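## Task

Lift the white 2x4 brick that sits on top of another piece and put it down on the table away from the pile, without disturbing the other bricks; then open the gripper and move the hand away.

## Robot and tools

Robot: a single arm with six revolute joints and a parallel two-finger gripper. Its base may sit slightly tilted on the table. The fingers point along the gripper's +x axis and close along its y axis. The reported hand point lies midway between the finger pads, roughly 3 to 4 cm short of the fingertips.

Scene frame: origin on the tabletop directly under the arm base, +z up, +y to the left when facing along +x. Positions are in metres, orientation is a wxyz quaternion, velocities are m/s and rad/s. The printed hand position can be somewhat wrong, especially with the arm stretched out.

Tool execute_actions takes "actions", a list holding zero or one item, plus an optional boolean "pictures" (images are included unless it is false).
- Empty list: no command, just the current state.
- Move: {"rows": [[...]], "steps": n} with n from 1 to 15 (default 15). Each step is 1/30 s. Each row drives one step; if there are fewer rows than steps, the final row keeps repeating. Every row is exactly 7 numbers in this order: waist, shoulder, elbow, wrist pitch, wrist yaw, wrist roll (absolute target joint angles in radians, the same scale as the Joint positions line), then the gripper opening command.
- Wait: {"steps": n} with no rows, n up to 300; nothing new is sent, and it returns once n steps have passed since the previous result, counting reply time.
Joint ranges (rad): waist -3.054 to 3.054, shoulder 0.000 to 3.142, elbow 0.000 to 2.356, wrist pitch -1.571 to 1.571, wrist yaw -1.571 to 1.571, wrist roll -3.142 to 3.142. True ends may differ by up to 0.010. A target more than 0.010 beyond a stated end, and farther out than that joint's last reported angle, makes the whole call be rejected, and nothing moves. A target beyond the true end is clipped there and the result may print "joint sent to its limit" (possibly referring to an earlier, still-running action); its absence proves nothing.
Opening: from -1 to 1, absolute. +1 is fully open (pad gap 0.088 m); empty fingers touch near -0.80, and anything lower closes no further. Closing fully takes at least about 0.5 s.

Motion limits: each step, the command to a joint is capped to stay within a lead of its measured angle: 0.211 rad for waist, shoulder and elbow, 0.213 for wrist pitch, 0.267 for wrist yaw, 0.228 for wrist roll. If the targets would put the hand over 70 mm from where it is, all targets are scaled back toward the measured angles. So large moves need several calls. Friction can leave a joint short of its target, especially at long reach, and a tiny change may not move it at all; read Joint positions after each move. The arm keeps heading to the last row sent while you think or wait, until it has nearly stopped or a step is HELD; after that only a new action moves it further. Fingers still in motion finish their travel.

Result lines: end_effector_position, end_effector_quat_wxyz and velocities; Joint positions and Joint velocities in column order followed by the pad gap (m, m/s); grip_measured, the finger opening on the command scale. To keep hold of something, command an opening well under grip_measured; the further under, the stronger the squeeze (around 34 N per pad at most, though a fast close can press harder and even spring open). Readings may carry a constant offset of about 1 mm. "joint command not followed" means the clearance check altered or blocked targets (mounting blocks and posts count as part of the arm). HELD marks steps on which your row was not fully sent. A MOTOR HOT line appears from 50 °C while loaded; at 95 °C an OVER-TEMPERATURE FAULT holds the arm, and if it does not cool within 30 to 60 s power is cut and the arm and gripper go limp, so do not hold loads longer than needed.

Torque fault: if contact torque hits a joint's load limit (waist 16.8, shoulder 20.8, elbow 20.8, wrist pitch 5.49, wrist yaw 5.47, wrist roll 5.13 N m, held weight included), the arm halts for 10 s and the rest of the call is dropped. Avoid pressing into the table or bricks.

zoom_image: {"camera": one of "cam_head_left", "cam_head_right", "cam_wrist", "region": [x0, y0, x1, y1]} in pixels of that camera's latest full image, top-left origin, at most 504 by 504 pixels. It gives an enlarged, sharper view.

Cameras: all three give 672x504 images, listed head left, head right, wrist. Calibration gives pinhole plus radial models with K and T_world_to_cam mapping scene coordinates into the camera; fixed cameras may be off by a couple of degrees and several millimetres, and the wrist camera pose follows from reported joint angles. Results with pictures list any camera whose numbers changed.

finished_scene: {"scene": n} ends the current scene (give its number) and cannot be undone; its result reports success and gives the next task. Answering without any tool call ends everything. Check the goal holds before calling it.

Care: objects may occasionally get nudged by an outside push. Never drop, slam or knock anything, and never push anything off the table. Move smoothly, release gently, then lift clear.

Each tool is called after ">>>" by a JSON object that holds its "method" and its "body".

## Session

>>> {"method": "execute_actions", "body": {"actions": []}}

>>> {"method": "zoom_image", "body": {"camera": "cam_head_left", "region": [200,100,500,350]}}

Scene clock: 0.00 s of 4185.00 s.
end_effector_position=(+0.0534, +0.2378, +0.2401) grip_measured=+0.854 end_effector_quat_wxyz=(-0.027, +0.491, +0.820, -0.293) end_effector_velocity=(-0.005, -0.005, -0.003) end_effector_angular_velocity=(-0.009, -0.008, +0.027)
Joint positions: [ 1.349  0.083  0.229 -0.427 -0.434  2.723  0.081]
Joint velocities: [-0.002 -0.007 -0.002 -0.037 -0.007 -0.022 -0.   ]
Motor temperatures (°C, as the motors report them): [24 26 26 25 26 24]
Heat: hottest shoulder 26 °C (+0.0 °C/min).

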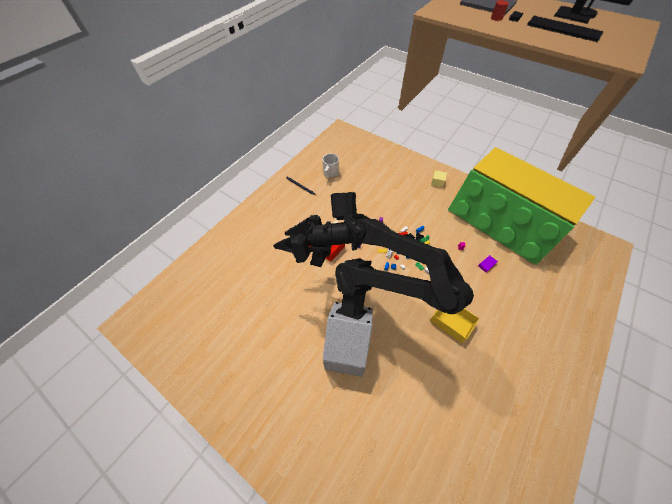

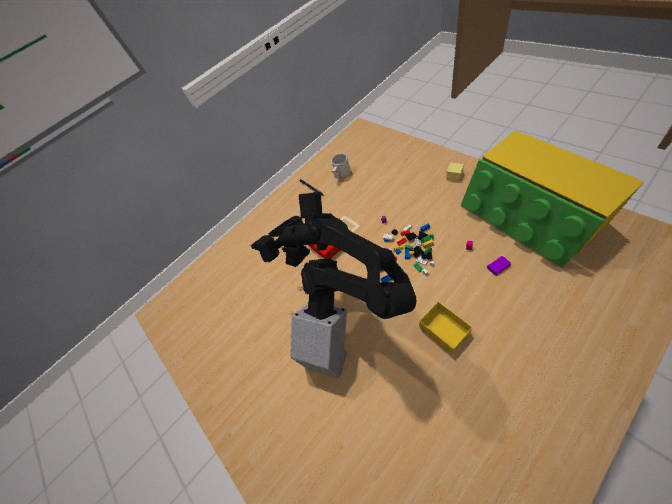

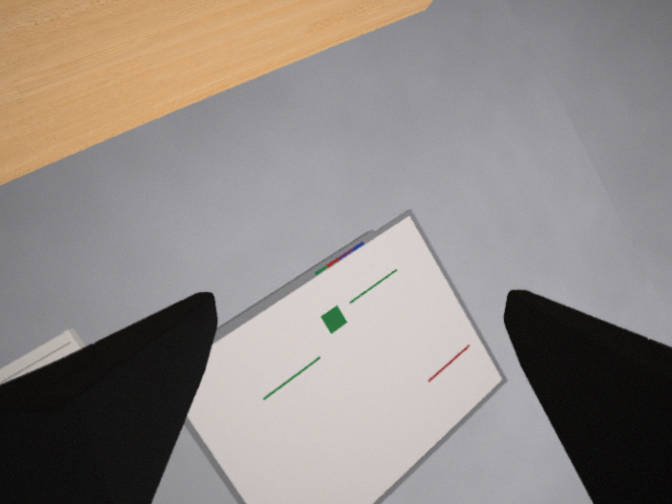

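Region (200, 100, 500, 350) of cam_head_left's 672x504 image, scaled by 1.680, with more detail than that image has.

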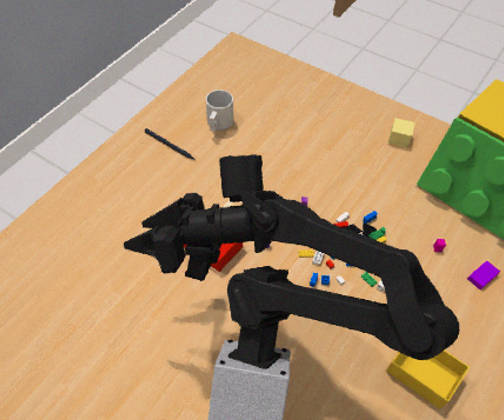

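>>> {"method": "execute_actions", "body": {"actions": [{"rows":[[-0.3,1.2,0.9,-1.1,0,0,1]]}], "pictures": false}}

>>> {"method": "execute_actions", "body": {"actions": [{"steps":60}]}}

Scene clock: 2.17 s of 4185.00 s.
end_effector_position=(+0.2202, +0.1496, +0.1374) grip_measured=+1.000 end_effector_quat_wxyz=(+0.482, +0.321, +0.660, -0.478) end_effector_velocity=(+0.067, -0.316, -0.279) end_effector_angular_velocity=(-1.432, +0.914, +0.840)
Joint positions: [ 0.53   0.87   0.877 -1.069 -0.01   1.82   0.088]
Joint velocities: [-1.663  1.58   0.208 -0.3    0.037 -1.824  0.   ]
Motor temperatures (°C, as the motors report them): [24 26 26 25 26 24]
Heat: hottest shoulder 26 °C (+0.0 °C/min).
Steps of this call (steps 1 to 50: nothing new was sent; steps 51 to 65: all 15 steps of this action). Readings (joint positions):
51: [1.321 0.117 0.264 -0.488 -0.389 2.669]
52: [1.264 0.174 0.313 -0.546 -0.309 2.608]
54: [1.147 0.290 0.422 -0.652 -0.170 2.487]
58: [0.919 0.507 0.644 -0.877 -0.050 2.244]
65: the state above

Scene clock: 4.17 s of 4185.00 s.
end_effector_position=(+0.2386, -0.0250, +0.1169) grip_measured=+1.000 end_effector_quat_wxyz=(+0.482, -0.100, +0.848, -0.196) end_effector_velocity=(-0.007, +0.001, +0.005) end_effector_angular_velocity=(-0.011, +0.031, -0.020)
Joint positions: [-0.297  1.187  0.894 -1.098  0.     0.003  0.088]
Joint velocities: [-0.002 -0.002 -0.002 -0.037  0.007  0.007  0.   ]
Motor temperatures (°C, as the motors report them): [24 26 26 25 26 24]
Heat: hottest shoulder 26 °C (+0.0 °C/min).
Steps of this call (steps 1 to 60: the robot went on to your last target). Readings (joint positions):
1: [0.475 0.923 0.882 -1.077 -0.009 1.759]
2: [0.419 0.977 0.885 -1.082 -0.008 1.698]
4: [0.309 1.079 0.888 -1.087 -0.007 1.577]
8: [0.087 1.170 0.889 -1.094 -0.005 1.335]
60: the state above
The arm was judged still, so your last target was given up. Only a new action makes it travel on or press farther. Fingers that are still opening or closing keep moving.
camera_calibration (this result's frames):
cam_wrist: T_world_to_cam=[[-0.0304757, -0.896987, 0.441005, -0.0598554], [-0.579352, 0.375388, 0.723488, 0.082778], [-0.814508, -0.233448, -0.531111, 0.322525], [0, 0, 0, 1]] pos_world=[0.308833, -0.00947045, 0.137804]

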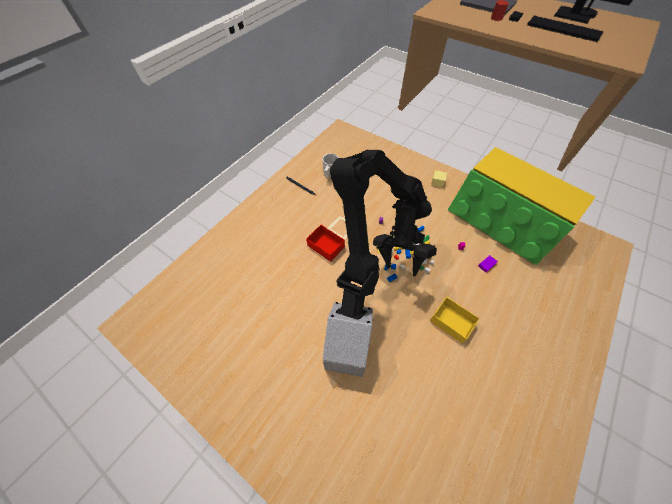

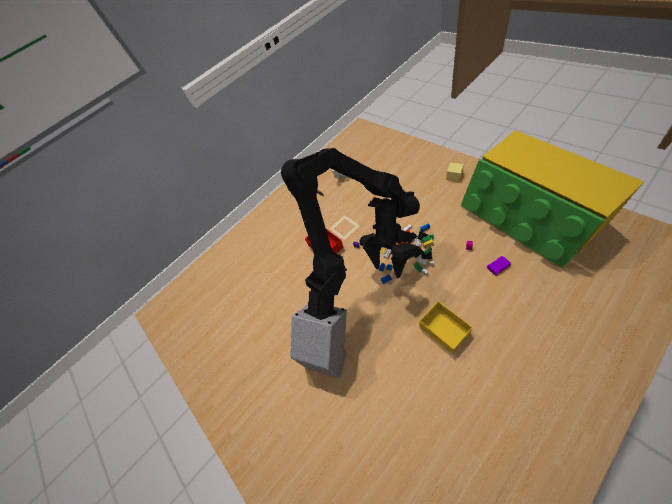

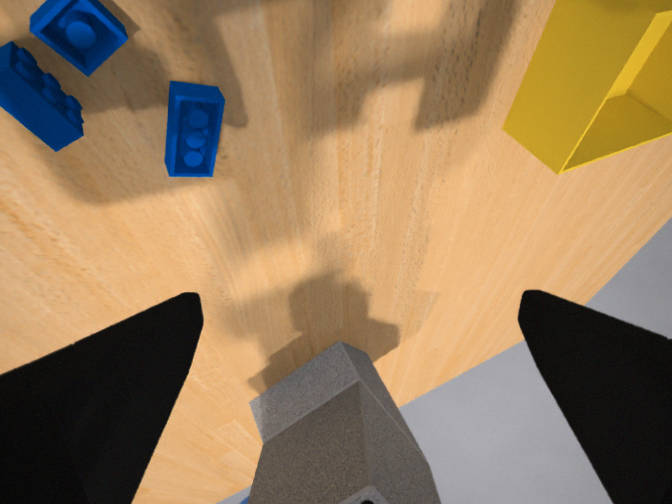

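>>> {"method": "execute_actions", "body": {"actions": [{"rows":[[-0.5,1.0,1.05,-0.55,-0.4,0,1]]}], "pictures": false}}

>>> {"method": "execute_actions", "body": {"actions": [{"steps":10}]}}

Scene clock: 6.50 s of 4185.00 s.
end_effector_position=(+0.4206, -0.0019, +0.1789) grip_measured=+1.000 end_effector_quat_wxyz=(+0.813, -0.070, +0.573, -0.076) end_effector_velocity=(+0.035, +0.006, +0.014) end_effector_angular_velocity=(+0.026, -0.156, +0.113)
Joint positions: [-0.494  1.009  1.046 -0.575 -0.388  0.002  0.088]
Joint velocities: [-0.027 -0.002 -0.002  0.183 -0.081 -0.007  0.   ]
Motor temperatures (°C, as the motors report them): [24 26 26 25 26 24]
Heat: hottest shoulder 26 °C (+0.0 °C/min).
Steps of this call (steps 1 to 55: nothing new was sent; steps 56 to 70: all 15 steps of this action). Readings (joint positions):
56: [-0.315 1.176 0.903 -1.084 -0.040 0.002]
57: [-0.346 1.160 0.914 -1.046 -0.086 0.002]
59: [-0.401 1.117 0.956 -0.962 -0.176 0.002]
63: [-0.469 1.039 1.021 -0.753 -0.326 0.002]
70: the state above

Scene clock: 6.83 s of 4185.00 s.
end_effector_position=(+0.4248, -0.0014, +0.1806) grip_measured=+1.000 end_effector_quat_wxyz=(+0.818, -0.073, +0.565, -0.071) end_effector_velocity=(-0.004, -0.000, -0.002) end_effector_angular_velocity=(-0.000, +0.014, +0.014)
Joint positions: [-0.496  1.009  1.046 -0.553 -0.395  0.002  0.088]
Joint velocities: [-0.002 -0.002 -0.007 -0.007 -0.007 -0.022  0.   ]
Motor temperatures (°C, as the motors report them): [24 26 26 25 26 24]
Heat: hottest shoulder 26 °C (+0.0 °C/min).
Steps of this call (steps 1 to 10: the robot went on to your last target). Readings (joint positions):
1: [-0.494 1.009 1.046 -0.569 -0.390 0.002]
2: [-0.495 1.009 1.047 -0.564 -0.391 0.002]
4: [-0.496 1.009 1.046 -0.558 -0.394 0.002]
8: [-0.496 1.009 1.047 -0.554 -0.395 0.002]
10: the state above
camera_calibration (this result's frames):
cam_wrist: T_world_to_cam=[[-0.0512866, -0.978894, 0.19783, -0.00853336], [-0.997351, 0.0604343, 0.0404787, 0.436181], [-0.0515801, -0.19523, -0.9794, 0.270445], [0, 0, 0, 1]] pos_world=[0.448537, 0.0180855, 0.248906]

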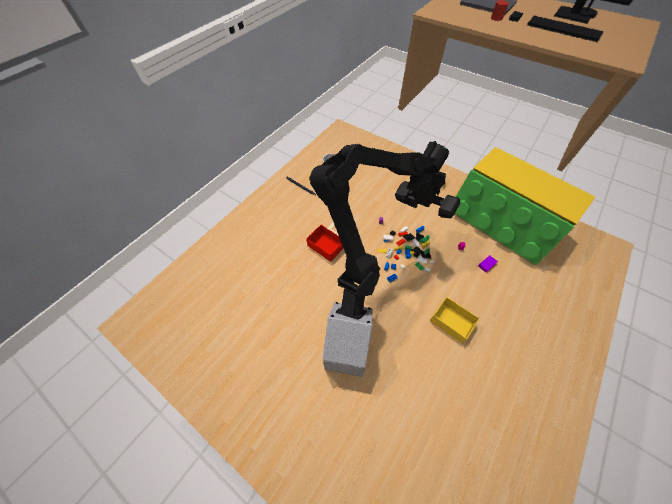

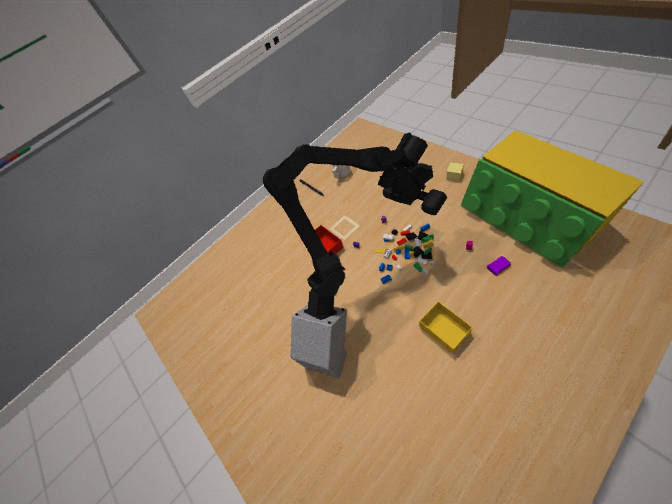

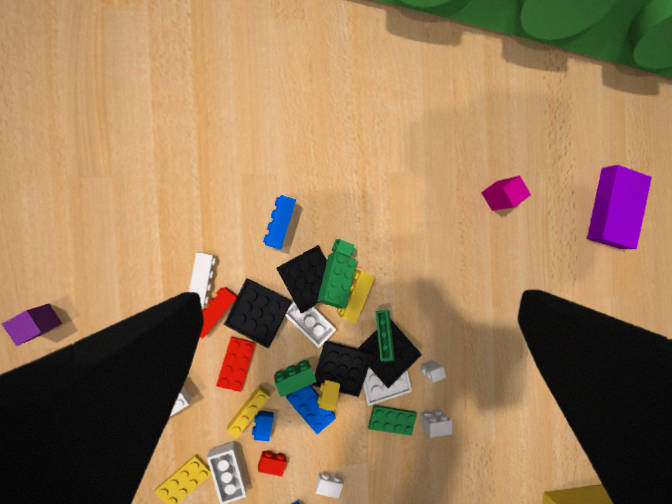

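>>> {"method": "zoom_image", "body": {"camera": "cam_head_left", "region": [370,215,450,285]}}

>>> {"method": "zoom_image", "body": {"camera": "cam_wrist", "region": [130,240,460,504]}}

Region (370, 215, 450, 285) of cam_head_left's 672x504 image, scaled by 6.300, with more detail than that image has; it fills the top 441 rows of this view, and the rest is white.

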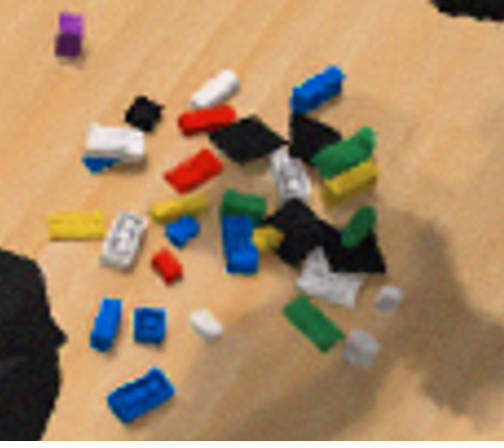

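Region (130, 240, 460, 504) of cam_wrist's 672x504 image, scaled by 1.527, with more detail than that image has; it fills the top 403 rows of this view, and the rest is white.

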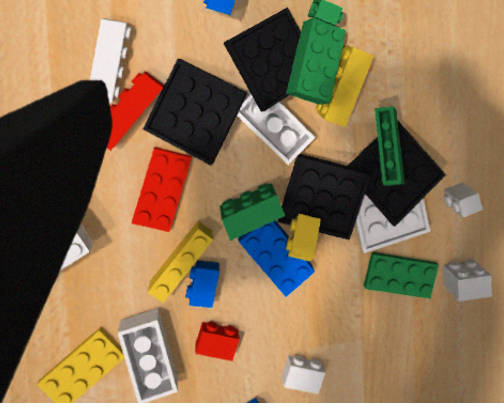

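>>> {"method": "execute_actions", "body": {"actions": [{"rows":[[-0.087,1.11,0.956,-0.645,-0.3,1.08,0.2]]}], "pictures": false}}

>>> {"method": "execute_actions", "body": {"actions": [{"steps":15}]}}

Scene clock: 9.80 s of 4185.00 s.
end_effector_position=(+0.3589, +0.0769, +0.0932) grip_measured=+0.207 end_effector_quat_wxyz=(+0.667, +0.251, +0.657, -0.246) end_effector_velocity=(-0.012, +0.013, -0.003) end_effector_angular_velocity=(+0.062, +0.051, -1.774)
Joint positions: [-0.097  1.101  0.961 -0.642 -0.305  0.863  0.049]
Joint velocities: [ 0.046 -0.002 -0.002 -0.037 -0.007  1.795 -0.003]
Motor temperatures (°C, as the motors report them): [24 27 27 26 26 24]
Heat: hottest shoulder 27 °C (+6.1 °C/min).
Steps of this call (steps 1 to 30: the robot went on to your last target; steps 31 to 74: nothing new was sent; steps 75 to 89: all 15 steps of this action). Readings (joint positions):
75: [-0.476 1.015 1.041 -0.556 -0.373 0.043]
76: [-0.435 1.022 1.036 -0.572 -0.360 0.092]
78: [-0.339 1.047 1.012 -0.604 -0.339 0.197]
82: [-0.151 1.097 0.966 -0.637 -0.318 0.439]
89: the state above

Scene clock: 10.30 s of 4185.00 s.
end_effector_position=(+0.3584, +0.0784, +0.0928) grip_measured=+0.200 end_effector_quat_wxyz=(+0.636, +0.319, +0.629, -0.313) end_effector_velocity=(-0.001, -0.002, +0.002) end_effector_angular_velocity=(-0.009, +0.001, -0.039)
Joint positions: [-0.091  1.101  0.961 -0.642 -0.304  1.075  0.049]
Joint velocities: [-0.002 -0.007 -0.002 -0.007  0.007  0.037 -0.   ]
Motor temperatures (°C, as the motors report them): [24 27 27 25 26 24]
Heat: hottest shoulder 27 °C (+5.8 °C/min).
Steps of this call (steps 1 to 15: the robot went on to your last target). Readings (joint positions):
1: [-0.095 1.101 0.961 -0.642 -0.305 0.920]
2: [-0.095 1.101 0.961 -0.642 -0.305 0.964]
4: [-0.093 1.101 0.961 -0.642 -0.304 1.017]
8: [-0.091 1.101 0.961 -0.642 -0.304 1.060]
15: the state above
camera_calibration (this result's frames):
cam_wrist: T_world_to_cam=[[-0.809218, -0.587448, -0.00841246, 0.343676], [-0.542759, 0.742023, 0.393465, 0.11953], [-0.224898, 0.322965, -0.919301, 0.212578], [0, 0, 0, 1]] pos_world=[0.390793, 0.0445424, 0.151283]

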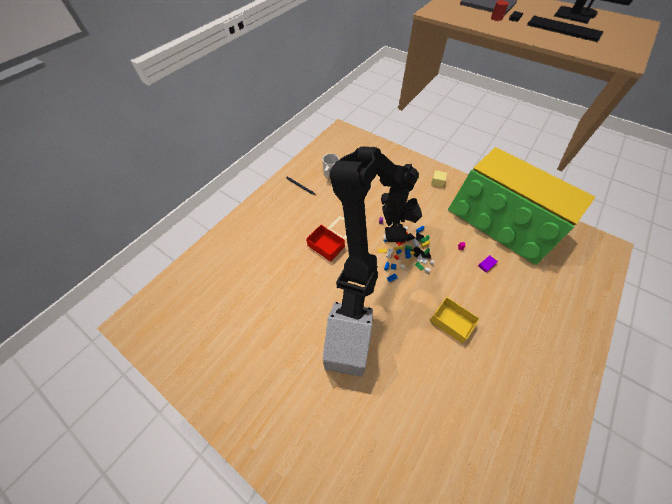

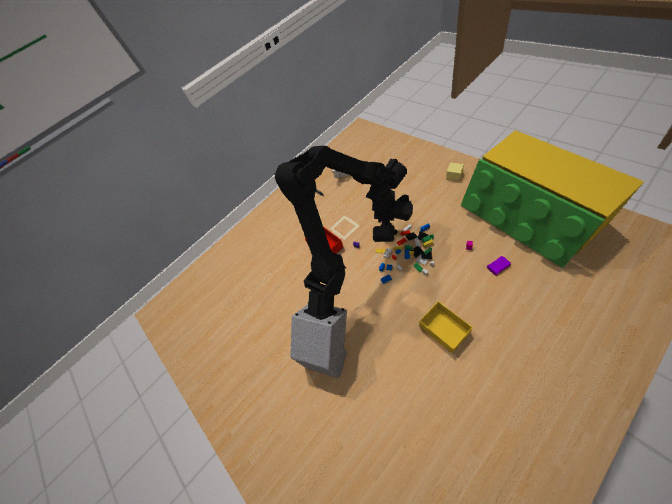

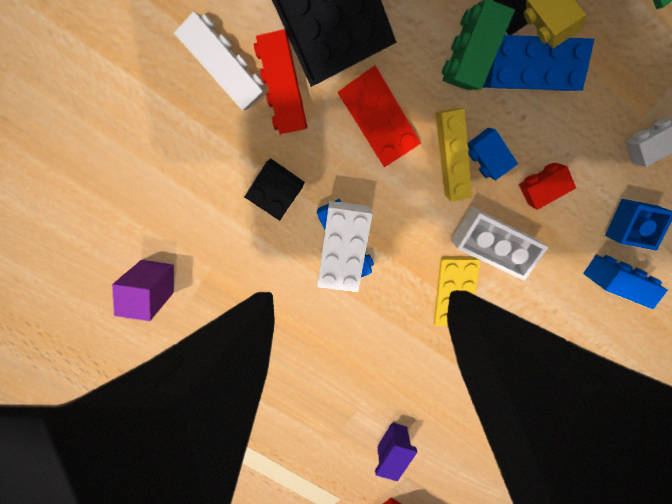

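>>> {"method": "execute_actions", "body": {"actions": [{"rows":[[-0.006,1.198,0.929,-0.525,-0.243,1.27,-0.15]]}], "pictures": false}}

>>> {"method": "execute_actions", "body": {"actions": [{"steps":8}]}}

Scene clock: 12.53 s of 4185.00 s.
end_effector_position=(+0.3575, +0.0872, +0.0614) grip_measured=-0.147 end_effector_quat_wxyz=(+0.610, +0.359, +0.610, -0.357) end_effector_velocity=(-0.006, -0.002, -0.001) end_effector_angular_velocity=(-0.011, +0.025, -0.012)
Joint positions: [-0.011  1.184  0.935 -0.529 -0.248  1.265  0.032]
Joint velocities: [ 0.002  0.002 -0.002 -0.022  0.007  0.007 -0.001]
Motor temperatures (°C, as the motors report them): [24 27 27 25 26 24]
Heat: hottest shoulder 27 °C (+4.8 °C/min).
Steps of this call (steps 1 to 15: the robot went on to your last target; steps 16 to 52: nothing new was sent; steps 53 to 67: all 15 steps of this action). Readings (joint positions):
53: [-0.080 1.111 0.957 -0.623 -0.287 1.124]
54: [-0.061 1.124 0.956 -0.589 -0.275 1.165]
56: [-0.032 1.156 0.952 -0.559 -0.265 1.212]
60: [-0.014 1.182 0.935 -0.540 -0.252 1.252]
67: the state above

Scene clock: 12.80 s of 4185.00 s.
end_effector_position=(+0.3577, +0.0873, +0.0614) grip_measured=-0.150 end_effector_quat_wxyz=(+0.610, +0.359, +0.609, -0.357) end_effector_velocity=(-0.002, -0.002, +0.001) end_effector_angular_velocity=(+0.001, +0.006, +0.001)
Joint positions: [-0.01   1.184  0.935 -0.528 -0.247  1.267  0.032]
Joint velocities: [-0.007 -0.002 -0.002 -0.007 -0.007 -0.007 -0.   ]
Motor temperatures (°C, as the motors report them): [24 27 27 25 26 24]
Heat: hottest shoulder 27 °C (+4.7 °C/min).
Steps of this call (steps 1 to 8: the robot went on to your last target). Readings (joint positions):
1: [-0.011 1.184 0.935 -0.528 -0.248 1.265]
2: [-0.010 1.184 0.935 -0.528 -0.248 1.266]
4: [-0.010 1.184 0.935 -0.528 -0.247 1.266]
8: the state above
camera_calibration (this result's frames):
cam_wrist: T_world_to_cam=[[-0.881121, -0.472891, 0.000582064, 0.363269], [-0.43347, 0.808159, 0.398728, 0.0797116], [-0.189025, 0.351075, -0.917069, 0.165217], [0, 0, 0, 1]] pos_world=[0.385866, 0.0493635, 0.119521]

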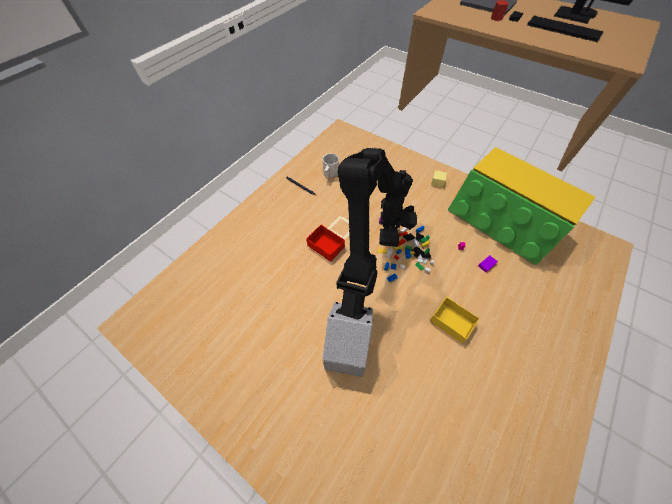

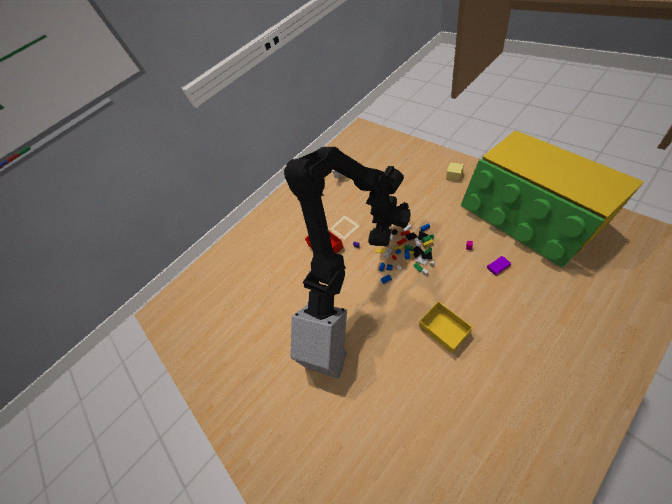

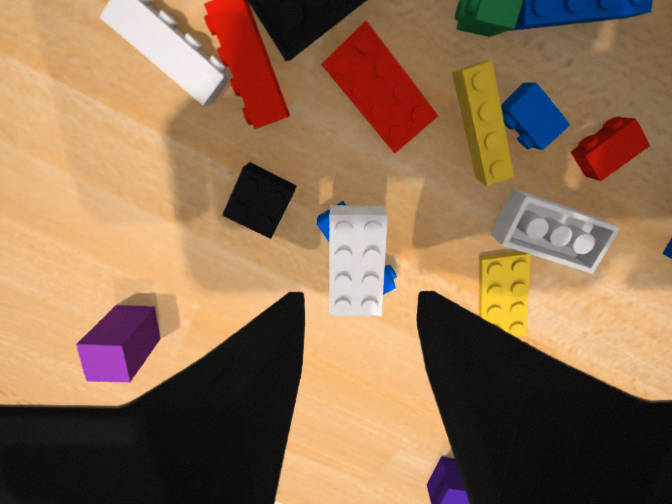

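>>> {"method": "execute_actions", "body": {"actions": [{"rows":[[-0.004,1.235,0.915,-0.475,-0.243,1.27,-0.15]]}]}}

>>> {"method": "execute_actions", "body": {"actions": [{"rows":[[-0.004,1.235,0.915,-0.475,-0.243,1.27,-0.25],[-0.004,1.235,0.915,-0.475,-0.243,1.27,-0.35],[-0.004,1.235,0.915,-0.475,-0.243,1.27,-0.42],[-0.004,1.235,0.915,-0.475,-0.243,1.27,-0.48],[-0.004,1.235,0.915,-0.475,-0.243,1.27,-0.54],[-0.004,1.235,0.915,-0.475,-0.243,1.27,-0.65]]}]}}

Scene clock: 15.20 s of 4185.00 s.
end_effector_position=(+0.3582, +0.0851, +0.0495) grip_measured=-0.150 end_effector_quat_wxyz=(+0.611, +0.360, +0.609, -0.356) end_effector_velocity=(-0.003, +0.001, -0.001) end_effector_angular_velocity=(+0.006, +0.014, +0.006)
Joint positions: [-0.008  1.22   0.923 -0.478 -0.247  1.267  0.032]
Joint velocities: [ 0.002  0.002 -0.002 -0.007 -0.007 -0.007 -0.   ]
Motor temperatures (°C, as the motors report them): [24 27 27 26 26 24]
Heat: hottest shoulder 27 °C (+3.9 °C/min).
Steps of this call (steps 1 to 15: the robot went on to your last target; steps 16 to 57: nothing new was sent; steps 58 to 72: all 15 steps of this action). Readings (joint positions):
58: [-0.010 1.188 0.933 -0.518 -0.247 1.267]
59: [-0.009 1.194 0.932 -0.503 -0.247 1.267]
61: [-0.008 1.208 0.930 -0.491 -0.247 1.267]
65: [-0.008 1.219 0.923 -0.483 -0.247 1.267]
72: the state above
camera_calibration (this result's frames):
cam_wrist: T_world_to_cam=[[-0.880568, -0.47392, -0.000816629, 0.362615], [-0.434737, 0.807076, 0.399541, 0.0869365], [-0.188691, 0.352177, -0.916715, 0.154956], [0, 0, 0, 1]] pos_world=[0.386341, 0.0471144, 0.107612]

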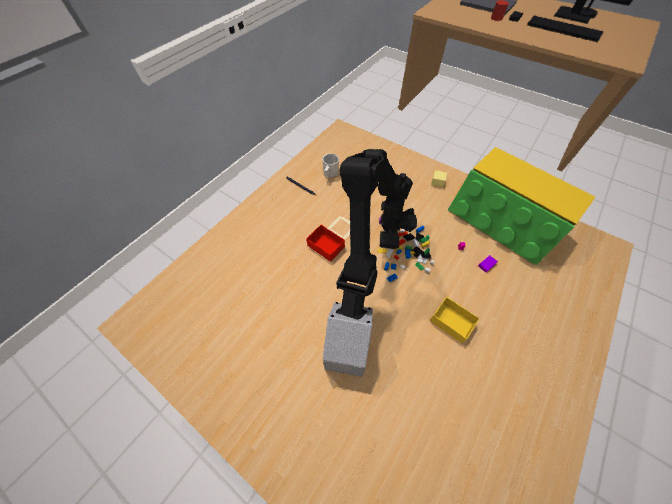

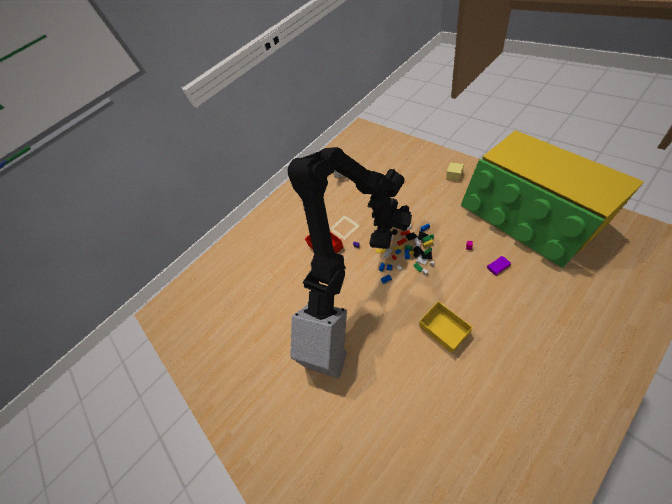

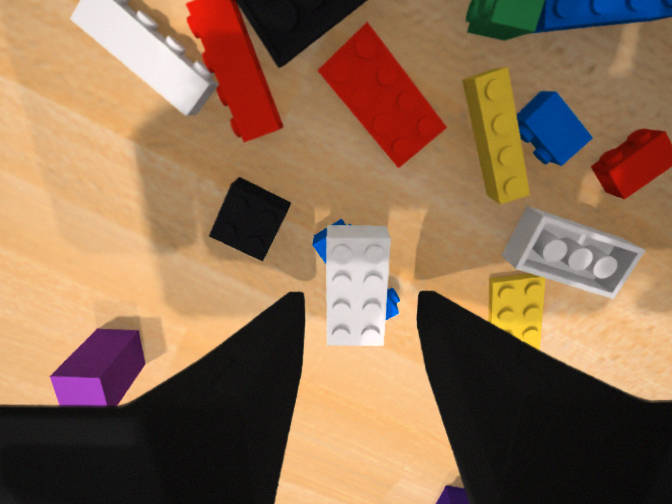

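Scene clock: 15.70 s of 4185.00 s.
end_effector_position=(+0.3583, +0.0852, +0.0495) grip_measured=-0.479 end_effector_quat_wxyz=(+0.611, +0.360, +0.609, -0.356) end_effector_velocity=(-0.005, -0.001, +0.000) end_effector_angular_velocity=(+0.001, +0.022, +0.000)
Joint positions: [-0.008  1.22   0.923 -0.478 -0.247  1.267  0.016]
Joint velocities: [-0.002 -0.002 -0.002 -0.022 -0.007 -0.007 -0.   ]
Motor temperatures (°C, as the motors report them): [24 27 27 26 26 24]
Heat: hottest shoulder 27 °C (+3.8 °C/min).
Steps of this call (steps 1 to 15: all 15 steps of this action). Readings (joint positions):
1: [-0.008 1.220 0.923 -0.478 -0.247 1.267]
2: [-0.008 1.220 0.923 -0.478 -0.247 1.267]
4: [-0.008 1.220 0.923 -0.478 -0.247 1.267]
8: [-0.008 1.220 0.923 -0.478 -0.247 1.267]
15: the state above
camera_calibration (this result's frames):
cam_wrist: T_world_to_cam=[[-0.880479, -0.474082, -0.00152638, 0.362789], [-0.435176, 0.806935, 0.399347, 0.0871571], [-0.188092, 0.352281, -0.916799, 0.154756], [0, 0, 0, 1]] pos_world=[0.386465, 0.0471442, 0.107628]

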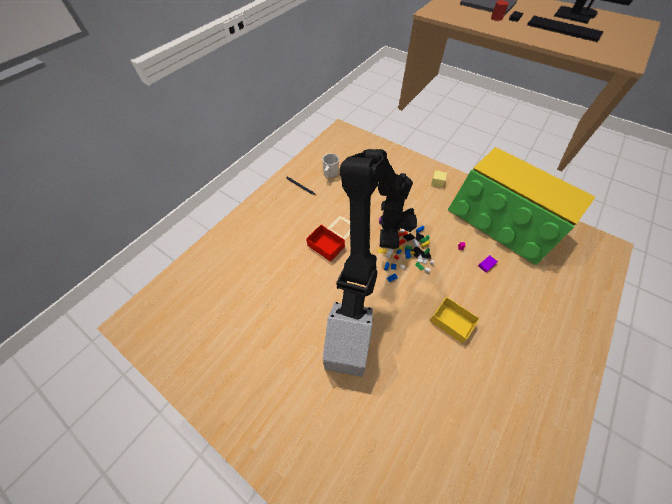

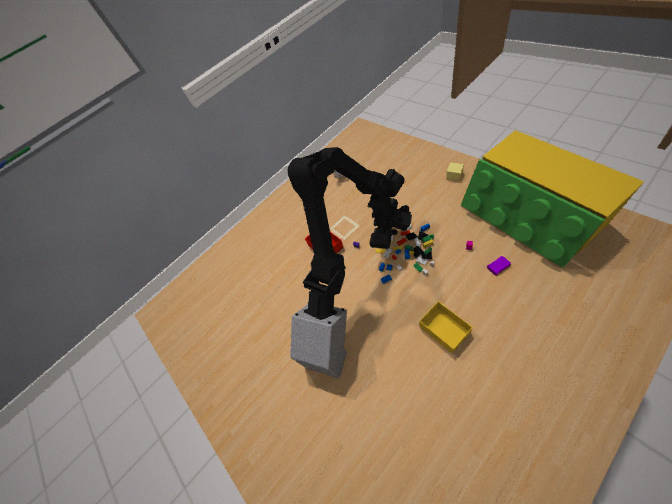

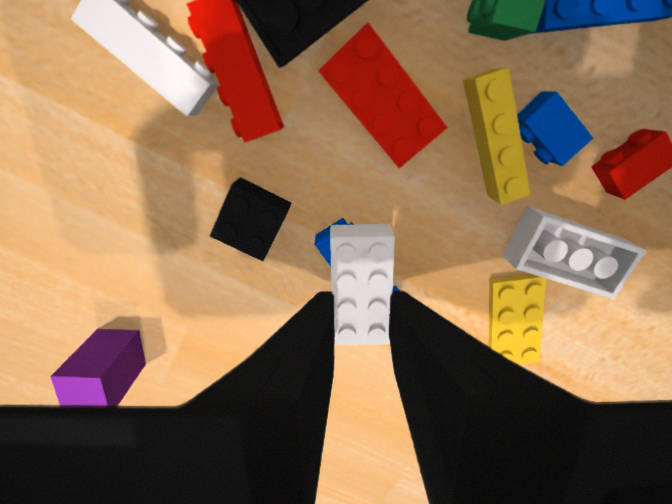

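>>> {"method": "execute_actions", "body": {"actions": [{"rows":[[-0.03,1.14,0.955,-0.58,-0.243,1.27,-0.65]],"steps":10}]}}

>>> {"method": "execute_actions", "body": {"actions": [{"rows":[[0.06,1.16,1,-0.58,-0.18,1.33,-0.65],[0.11,1.17,1.02,-0.58,-0.15,1.36,-0.65],[0.16,1.18,1.04,-0.58,-0.12,1.4,-0.65],[0.22,1.2,1.05,-0.58,-0.08,1.44,-0.65],[0.278,1.225,1.055,-0.587,-0.04,1.47,-0.65]]}], "pictures": false}}

>>> {"method": "execute_actions", "body": {"actions": [{"rows":[[0.278,1.275,1.025,-0.52,-0.04,1.47,-0.65]]}]}}

Scene clock: 18.00 s of 4185.00 s.
end_effector_position=(+0.3586, +0.0852, +0.0725) grip_measured=-0.480 end_effector_quat_wxyz=(+0.612, +0.360, +0.604, -0.363) end_effector_velocity=(-0.016, -0.008, +0.002) end_effector_angular_velocity=(-0.029, +0.067, -0.006)
Joint positions: [-0.025  1.154  0.948 -0.572 -0.246  1.267  0.015]
Joint velocities: [-0.012 -0.007 -0.002 -0.081  0.007 -0.022 -0.   ]
Motor temperatures (°C, as the motors report them): [24 28 27 26 26 24]
Heat: hottest shoulder 28 °C (+6.7 °C/min).
Steps of this call (steps 1 to 15: the robot went on to your last target; steps 16 to 59: nothing new was sent; steps 60 to 69: all 10 steps of this action). Readings (joint positions):
60: [-0.009 1.214 0.926 -0.494 -0.247 1.268]
61: [-0.013 1.205 0.929 -0.523 -0.246 1.268]
63: [-0.020 1.181 0.933 -0.550 -0.246 1.267]
67: [-0.025 1.157 0.947 -0.567 -0.246 1.267]
69: the state above
camera_calibration (this result's frames):
cam_wrist: T_world_to_cam=[[-0.886492, -0.462738, 0.00237463, 0.363926], [-0.42565, 0.817432, 0.388107, 0.0745837], [-0.181533, 0.343043, -0.921611, 0.174702], [0, 0, 0, 1]] pos_world=[0.386078, 0.047505, 0.131197]

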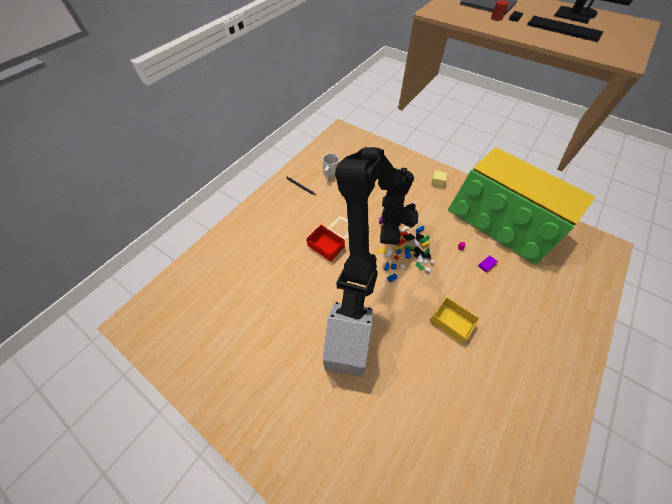

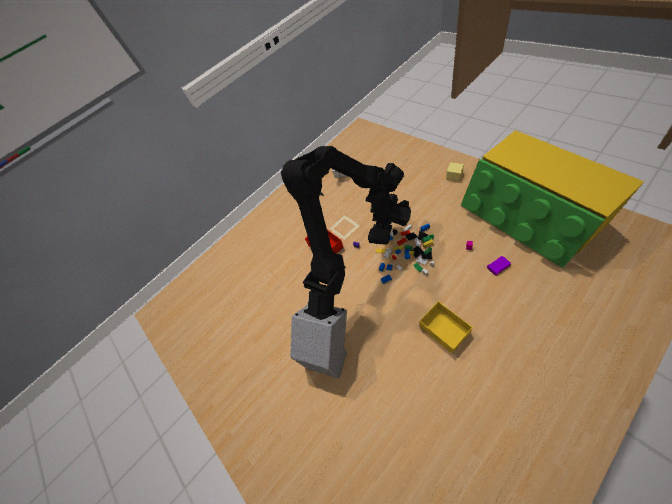

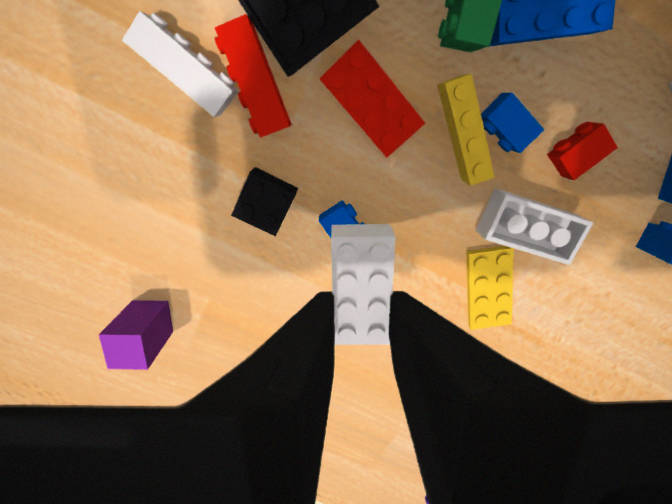

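Scene clock: 18.50 s of 4185.00 s.
end_effector_position=(+0.3599, +0.1555, +0.0647) grip_measured=-0.480 end_effector_quat_wxyz=(+0.609, +0.361, +0.610, -0.357) end_effector_velocity=(+0.004, +0.005, +0.004) end_effector_angular_velocity=(-0.021, -0.021, -0.015)
Joint positions: [ 0.27   1.208  1.044 -0.585 -0.048  1.464  0.015]
Joint velocities: [ 0.032 -0.002  0.017 -0.007  0.051  0.037 -0.   ]
Motor temperatures (°C, as the motors report them): [24 28 27 26 26 24]
Heat: hottest shoulder 28 °C (+6.5 °C/min).
Steps of this call (steps 1 to 15: all 15 steps of this action). Readings (joint positions):
1: [-0.016 1.154 0.954 -0.578 -0.227 1.283]
2: [0.008 1.155 0.964 -0.581 -0.203 1.303]
4: [0.087 1.162 0.996 -0.581 -0.156 1.357]
8: [0.237 1.190 1.042 -0.579 -0.082 1.436]
15: the state above

Scene clock: 19.00 s of 4185.00 s.
end_effector_position=(+0.3607, +0.1559, +0.0473) grip_measured=-0.480 end_effector_quat_wxyz=(+0.609, +0.360, +0.610, -0.357) end_effector_velocity=(-0.001, -0.003, +0.000) end_effector_angular_velocity=(-0.011, +0.003, +0.005)
Joint positions: [ 0.274  1.259  1.033 -0.523 -0.044  1.467  0.015]
Joint velocities: [-0.002 -0.002 -0.002 -0.007  0.007 -0.007 -0.   ]
Motor temperatures (°C, as the motors report them): [24 28 27 26 26 24]
Heat: hottest shoulder 28 °C (+6.3 °C/min).
Steps of this call (steps 1 to 15: all 15 steps of this action). Readings (joint positions):
1: [0.271 1.215 1.044 -0.577 -0.047 1.465]
2: [0.272 1.222 1.044 -0.557 -0.046 1.465]
4: [0.273 1.241 1.043 -0.540 -0.045 1.466]
8: [0.274 1.258 1.033 -0.530 -0.044 1.467]
15: the state above
camera_calibration (this result's frames):
cam_wrist: T_world_to_cam=[[-0.882217, -0.47084, 0.00189276, 0.398296], [-0.430481, 0.808212, 0.401845, 0.0299862], [-0.190734, 0.3537, -0.915706, 0.12892], [0, 0, 0, 1]] pos_world=[0.388882, 0.117699, 0.10525]

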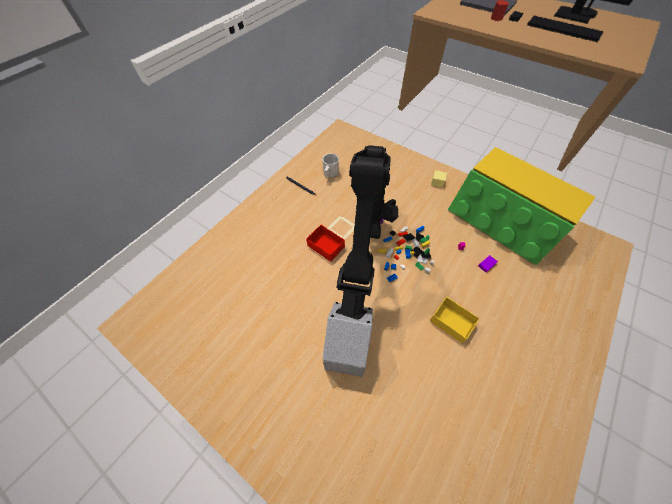

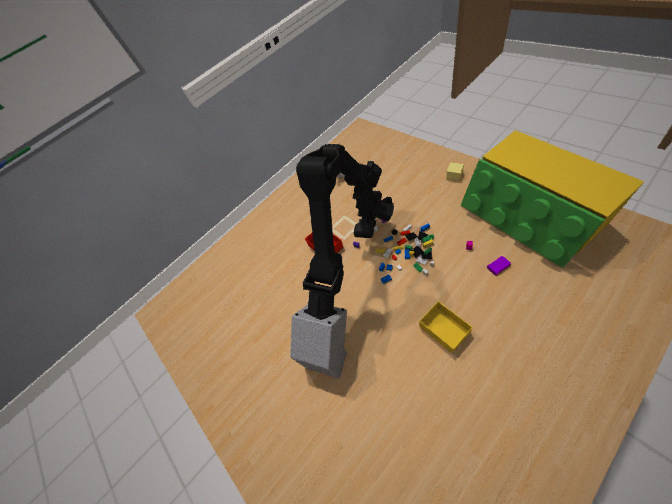

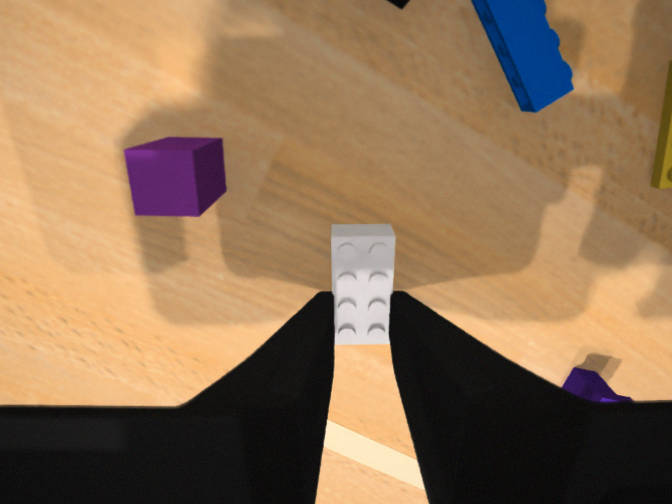

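>>> {"method": "execute_actions", "body": {"actions": [{"rows":[[0.278,1.292,1.019,-0.497,-0.04,1.47,-0.65]],"steps":12}], "pictures": false}}

>>> {"method": "execute_actions", "body": {"actions": [{"rows":[[0.278,1.292,1.019,-0.497,-0.04,1.47,-0.2]],"steps":9}], "pictures": false}}

>>> {"method": "execute_actions", "body": {"actions": [{"rows":[[0.278,1.2,1.05,-0.58,-0.04,1.47,-0.2],[0.278,1.15,1.07,-0.6,-0.04,1.47,-0.2],[0.278,0.9,1.15,-0.95,-0.04,1.47,-0.2]]}]}}

Scene clock: 20.83 s of 4185.00 s.
end_effector_position=(+0.3617, +0.1562, +0.0425) grip_measured=-0.480 end_effector_quat_wxyz=(+0.610, +0.362, +0.609, -0.355) end_effector_velocity=(+0.001, +0.001, +0.000) end_effector_angular_velocity=(+0.008, -0.005, +0.006)
Joint positions: [ 0.274  1.273  1.029 -0.5   -0.044  1.467  0.015]
Joint velocities: [-0.002 -0.002 -0.002  0.007 -0.007 -0.007  0.   ]
Motor temperatures (°C, as the motors report them): [24 28 27 26 26 24]
Heat: hottest shoulder 28 °C (+5.8 °C/min).
Steps of this call (steps 1 to 15: the robot went on to your last target; steps 16 to 43: nothing new was sent; steps 44 to 55: all 12 steps of this action). Readings (joint positions):
44: [0.274 1.261 1.032 -0.518 -0.044 1.467]
45: [0.274 1.263 1.032 -0.512 -0.044 1.467]
47: [0.274 1.269 1.031 -0.506 -0.044 1.467]
51: [0.274 1.273 1.029 -0.502 -0.044 1.467]
55: the state above

Scene clock: 21.13 s of 4185.00 s.
end_effector_position=(+0.3611, +0.1558, +0.0416) grip_measured=-0.225 end_effector_quat_wxyz=(+0.610, +0.361, +0.609, -0.356) end_effector_velocity=(+0.003, +0.003, +0.000) end_effector_angular_velocity=(+0.017, -0.017, +0.010)
Joint positions: [ 0.274  1.275  1.028 -0.5   -0.044  1.467  0.028]
Joint velocities: [ 0.002 -0.002 -0.002  0.022 -0.007 -0.007  0.012]
Motor temperatures (°C, as the motors report them): [24 28 27 26 26 24]
Heat: hottest shoulder 28 °C (+5.7 °C/min).
Steps of this call (steps 1 to 9: all 9 steps of this action). Readings (joint positions):
1: [0.274 1.273 1.029 -0.500 -0.044 1.467]
2: [0.274 1.273 1.029 -0.500 -0.044 1.467]
4: [0.274 1.274 1.028 -0.500 -0.044 1.467]
8: [0.274 1.275 1.028 -0.500 -0.044 1.467]
9: the state above

Scene clock: 21.63 s of 4185.00 s.
end_effector_position=(+0.3474, +0.1558, +0.1746) grip_measured=-0.200 end_effector_quat_wxyz=(+0.620, +0.374, +0.599, -0.342) end_effector_velocity=(-0.027, -0.011, -0.000) end_effector_angular_velocity=(-0.048, +0.125, +0.001)
Joint positions: [ 0.274  0.912  1.149 -0.935 -0.044  1.467  0.029]
Joint velocities: [-0.002 -0.002  0.002 -0.139 -0.007 -0.007 -0.   ]
Motor temperatures (°C, as the motors report them): [24 28 27 26 26 24]
Heat: hottest shoulder 28 °C (+5.5 °C/min).
Steps of this call (steps 1 to 15: all 15 steps of this action). Readings (joint positions):
1: [0.274 1.270 1.029 -0.510 -0.044 1.467]
2: [0.274 1.255 1.033 -0.539 -0.044 1.467]
4: [0.274 1.200 1.056 -0.635 -0.044 1.467]
8: [0.274 1.022 1.121 -0.818 -0.044 1.467]
15: the state above
camera_calibration (this result's frames):
cam_wrist: T_world_to_cam=[[-0.880181, -0.472072, -0.0492905, 0.394795], [-0.451009, 0.799482, 0.39676, -0.0174429], [-0.147892, 0.371451, -0.916598, 0.225526], [0, 0, 0, 1]] pos_world=[0.372978, 0.116545, 0.233097]

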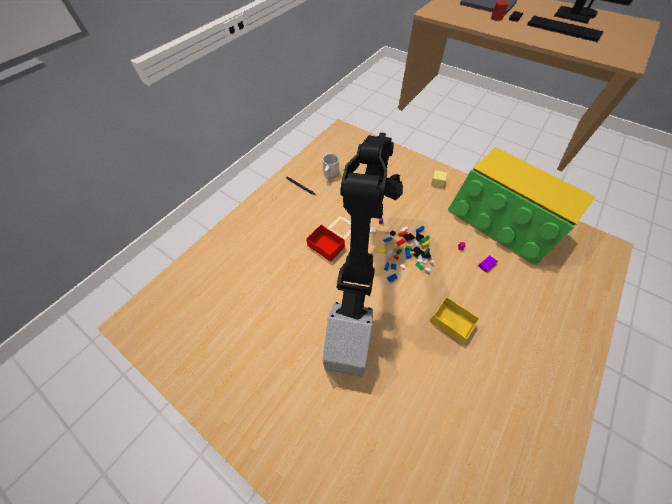

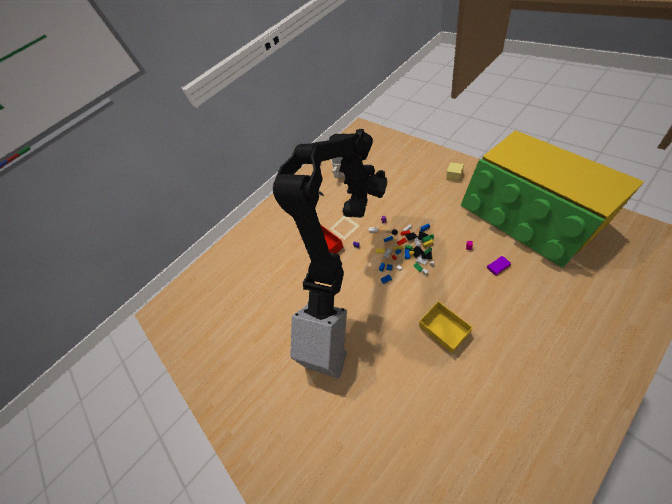

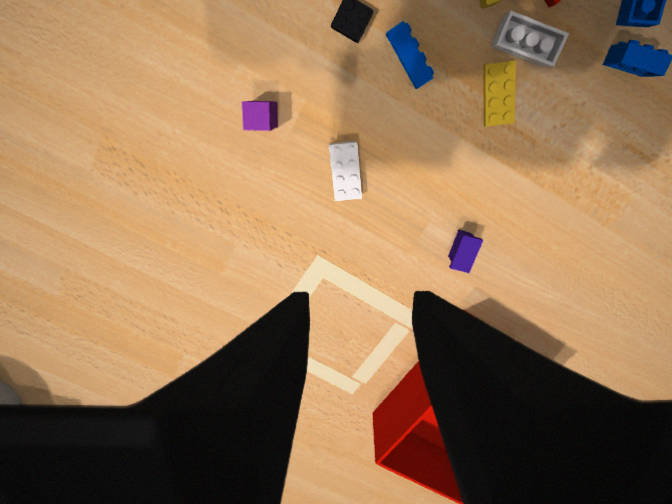

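>>> {"method": "finished_scene", "body": {"scene": 1}}

The scene is finished: the task was done.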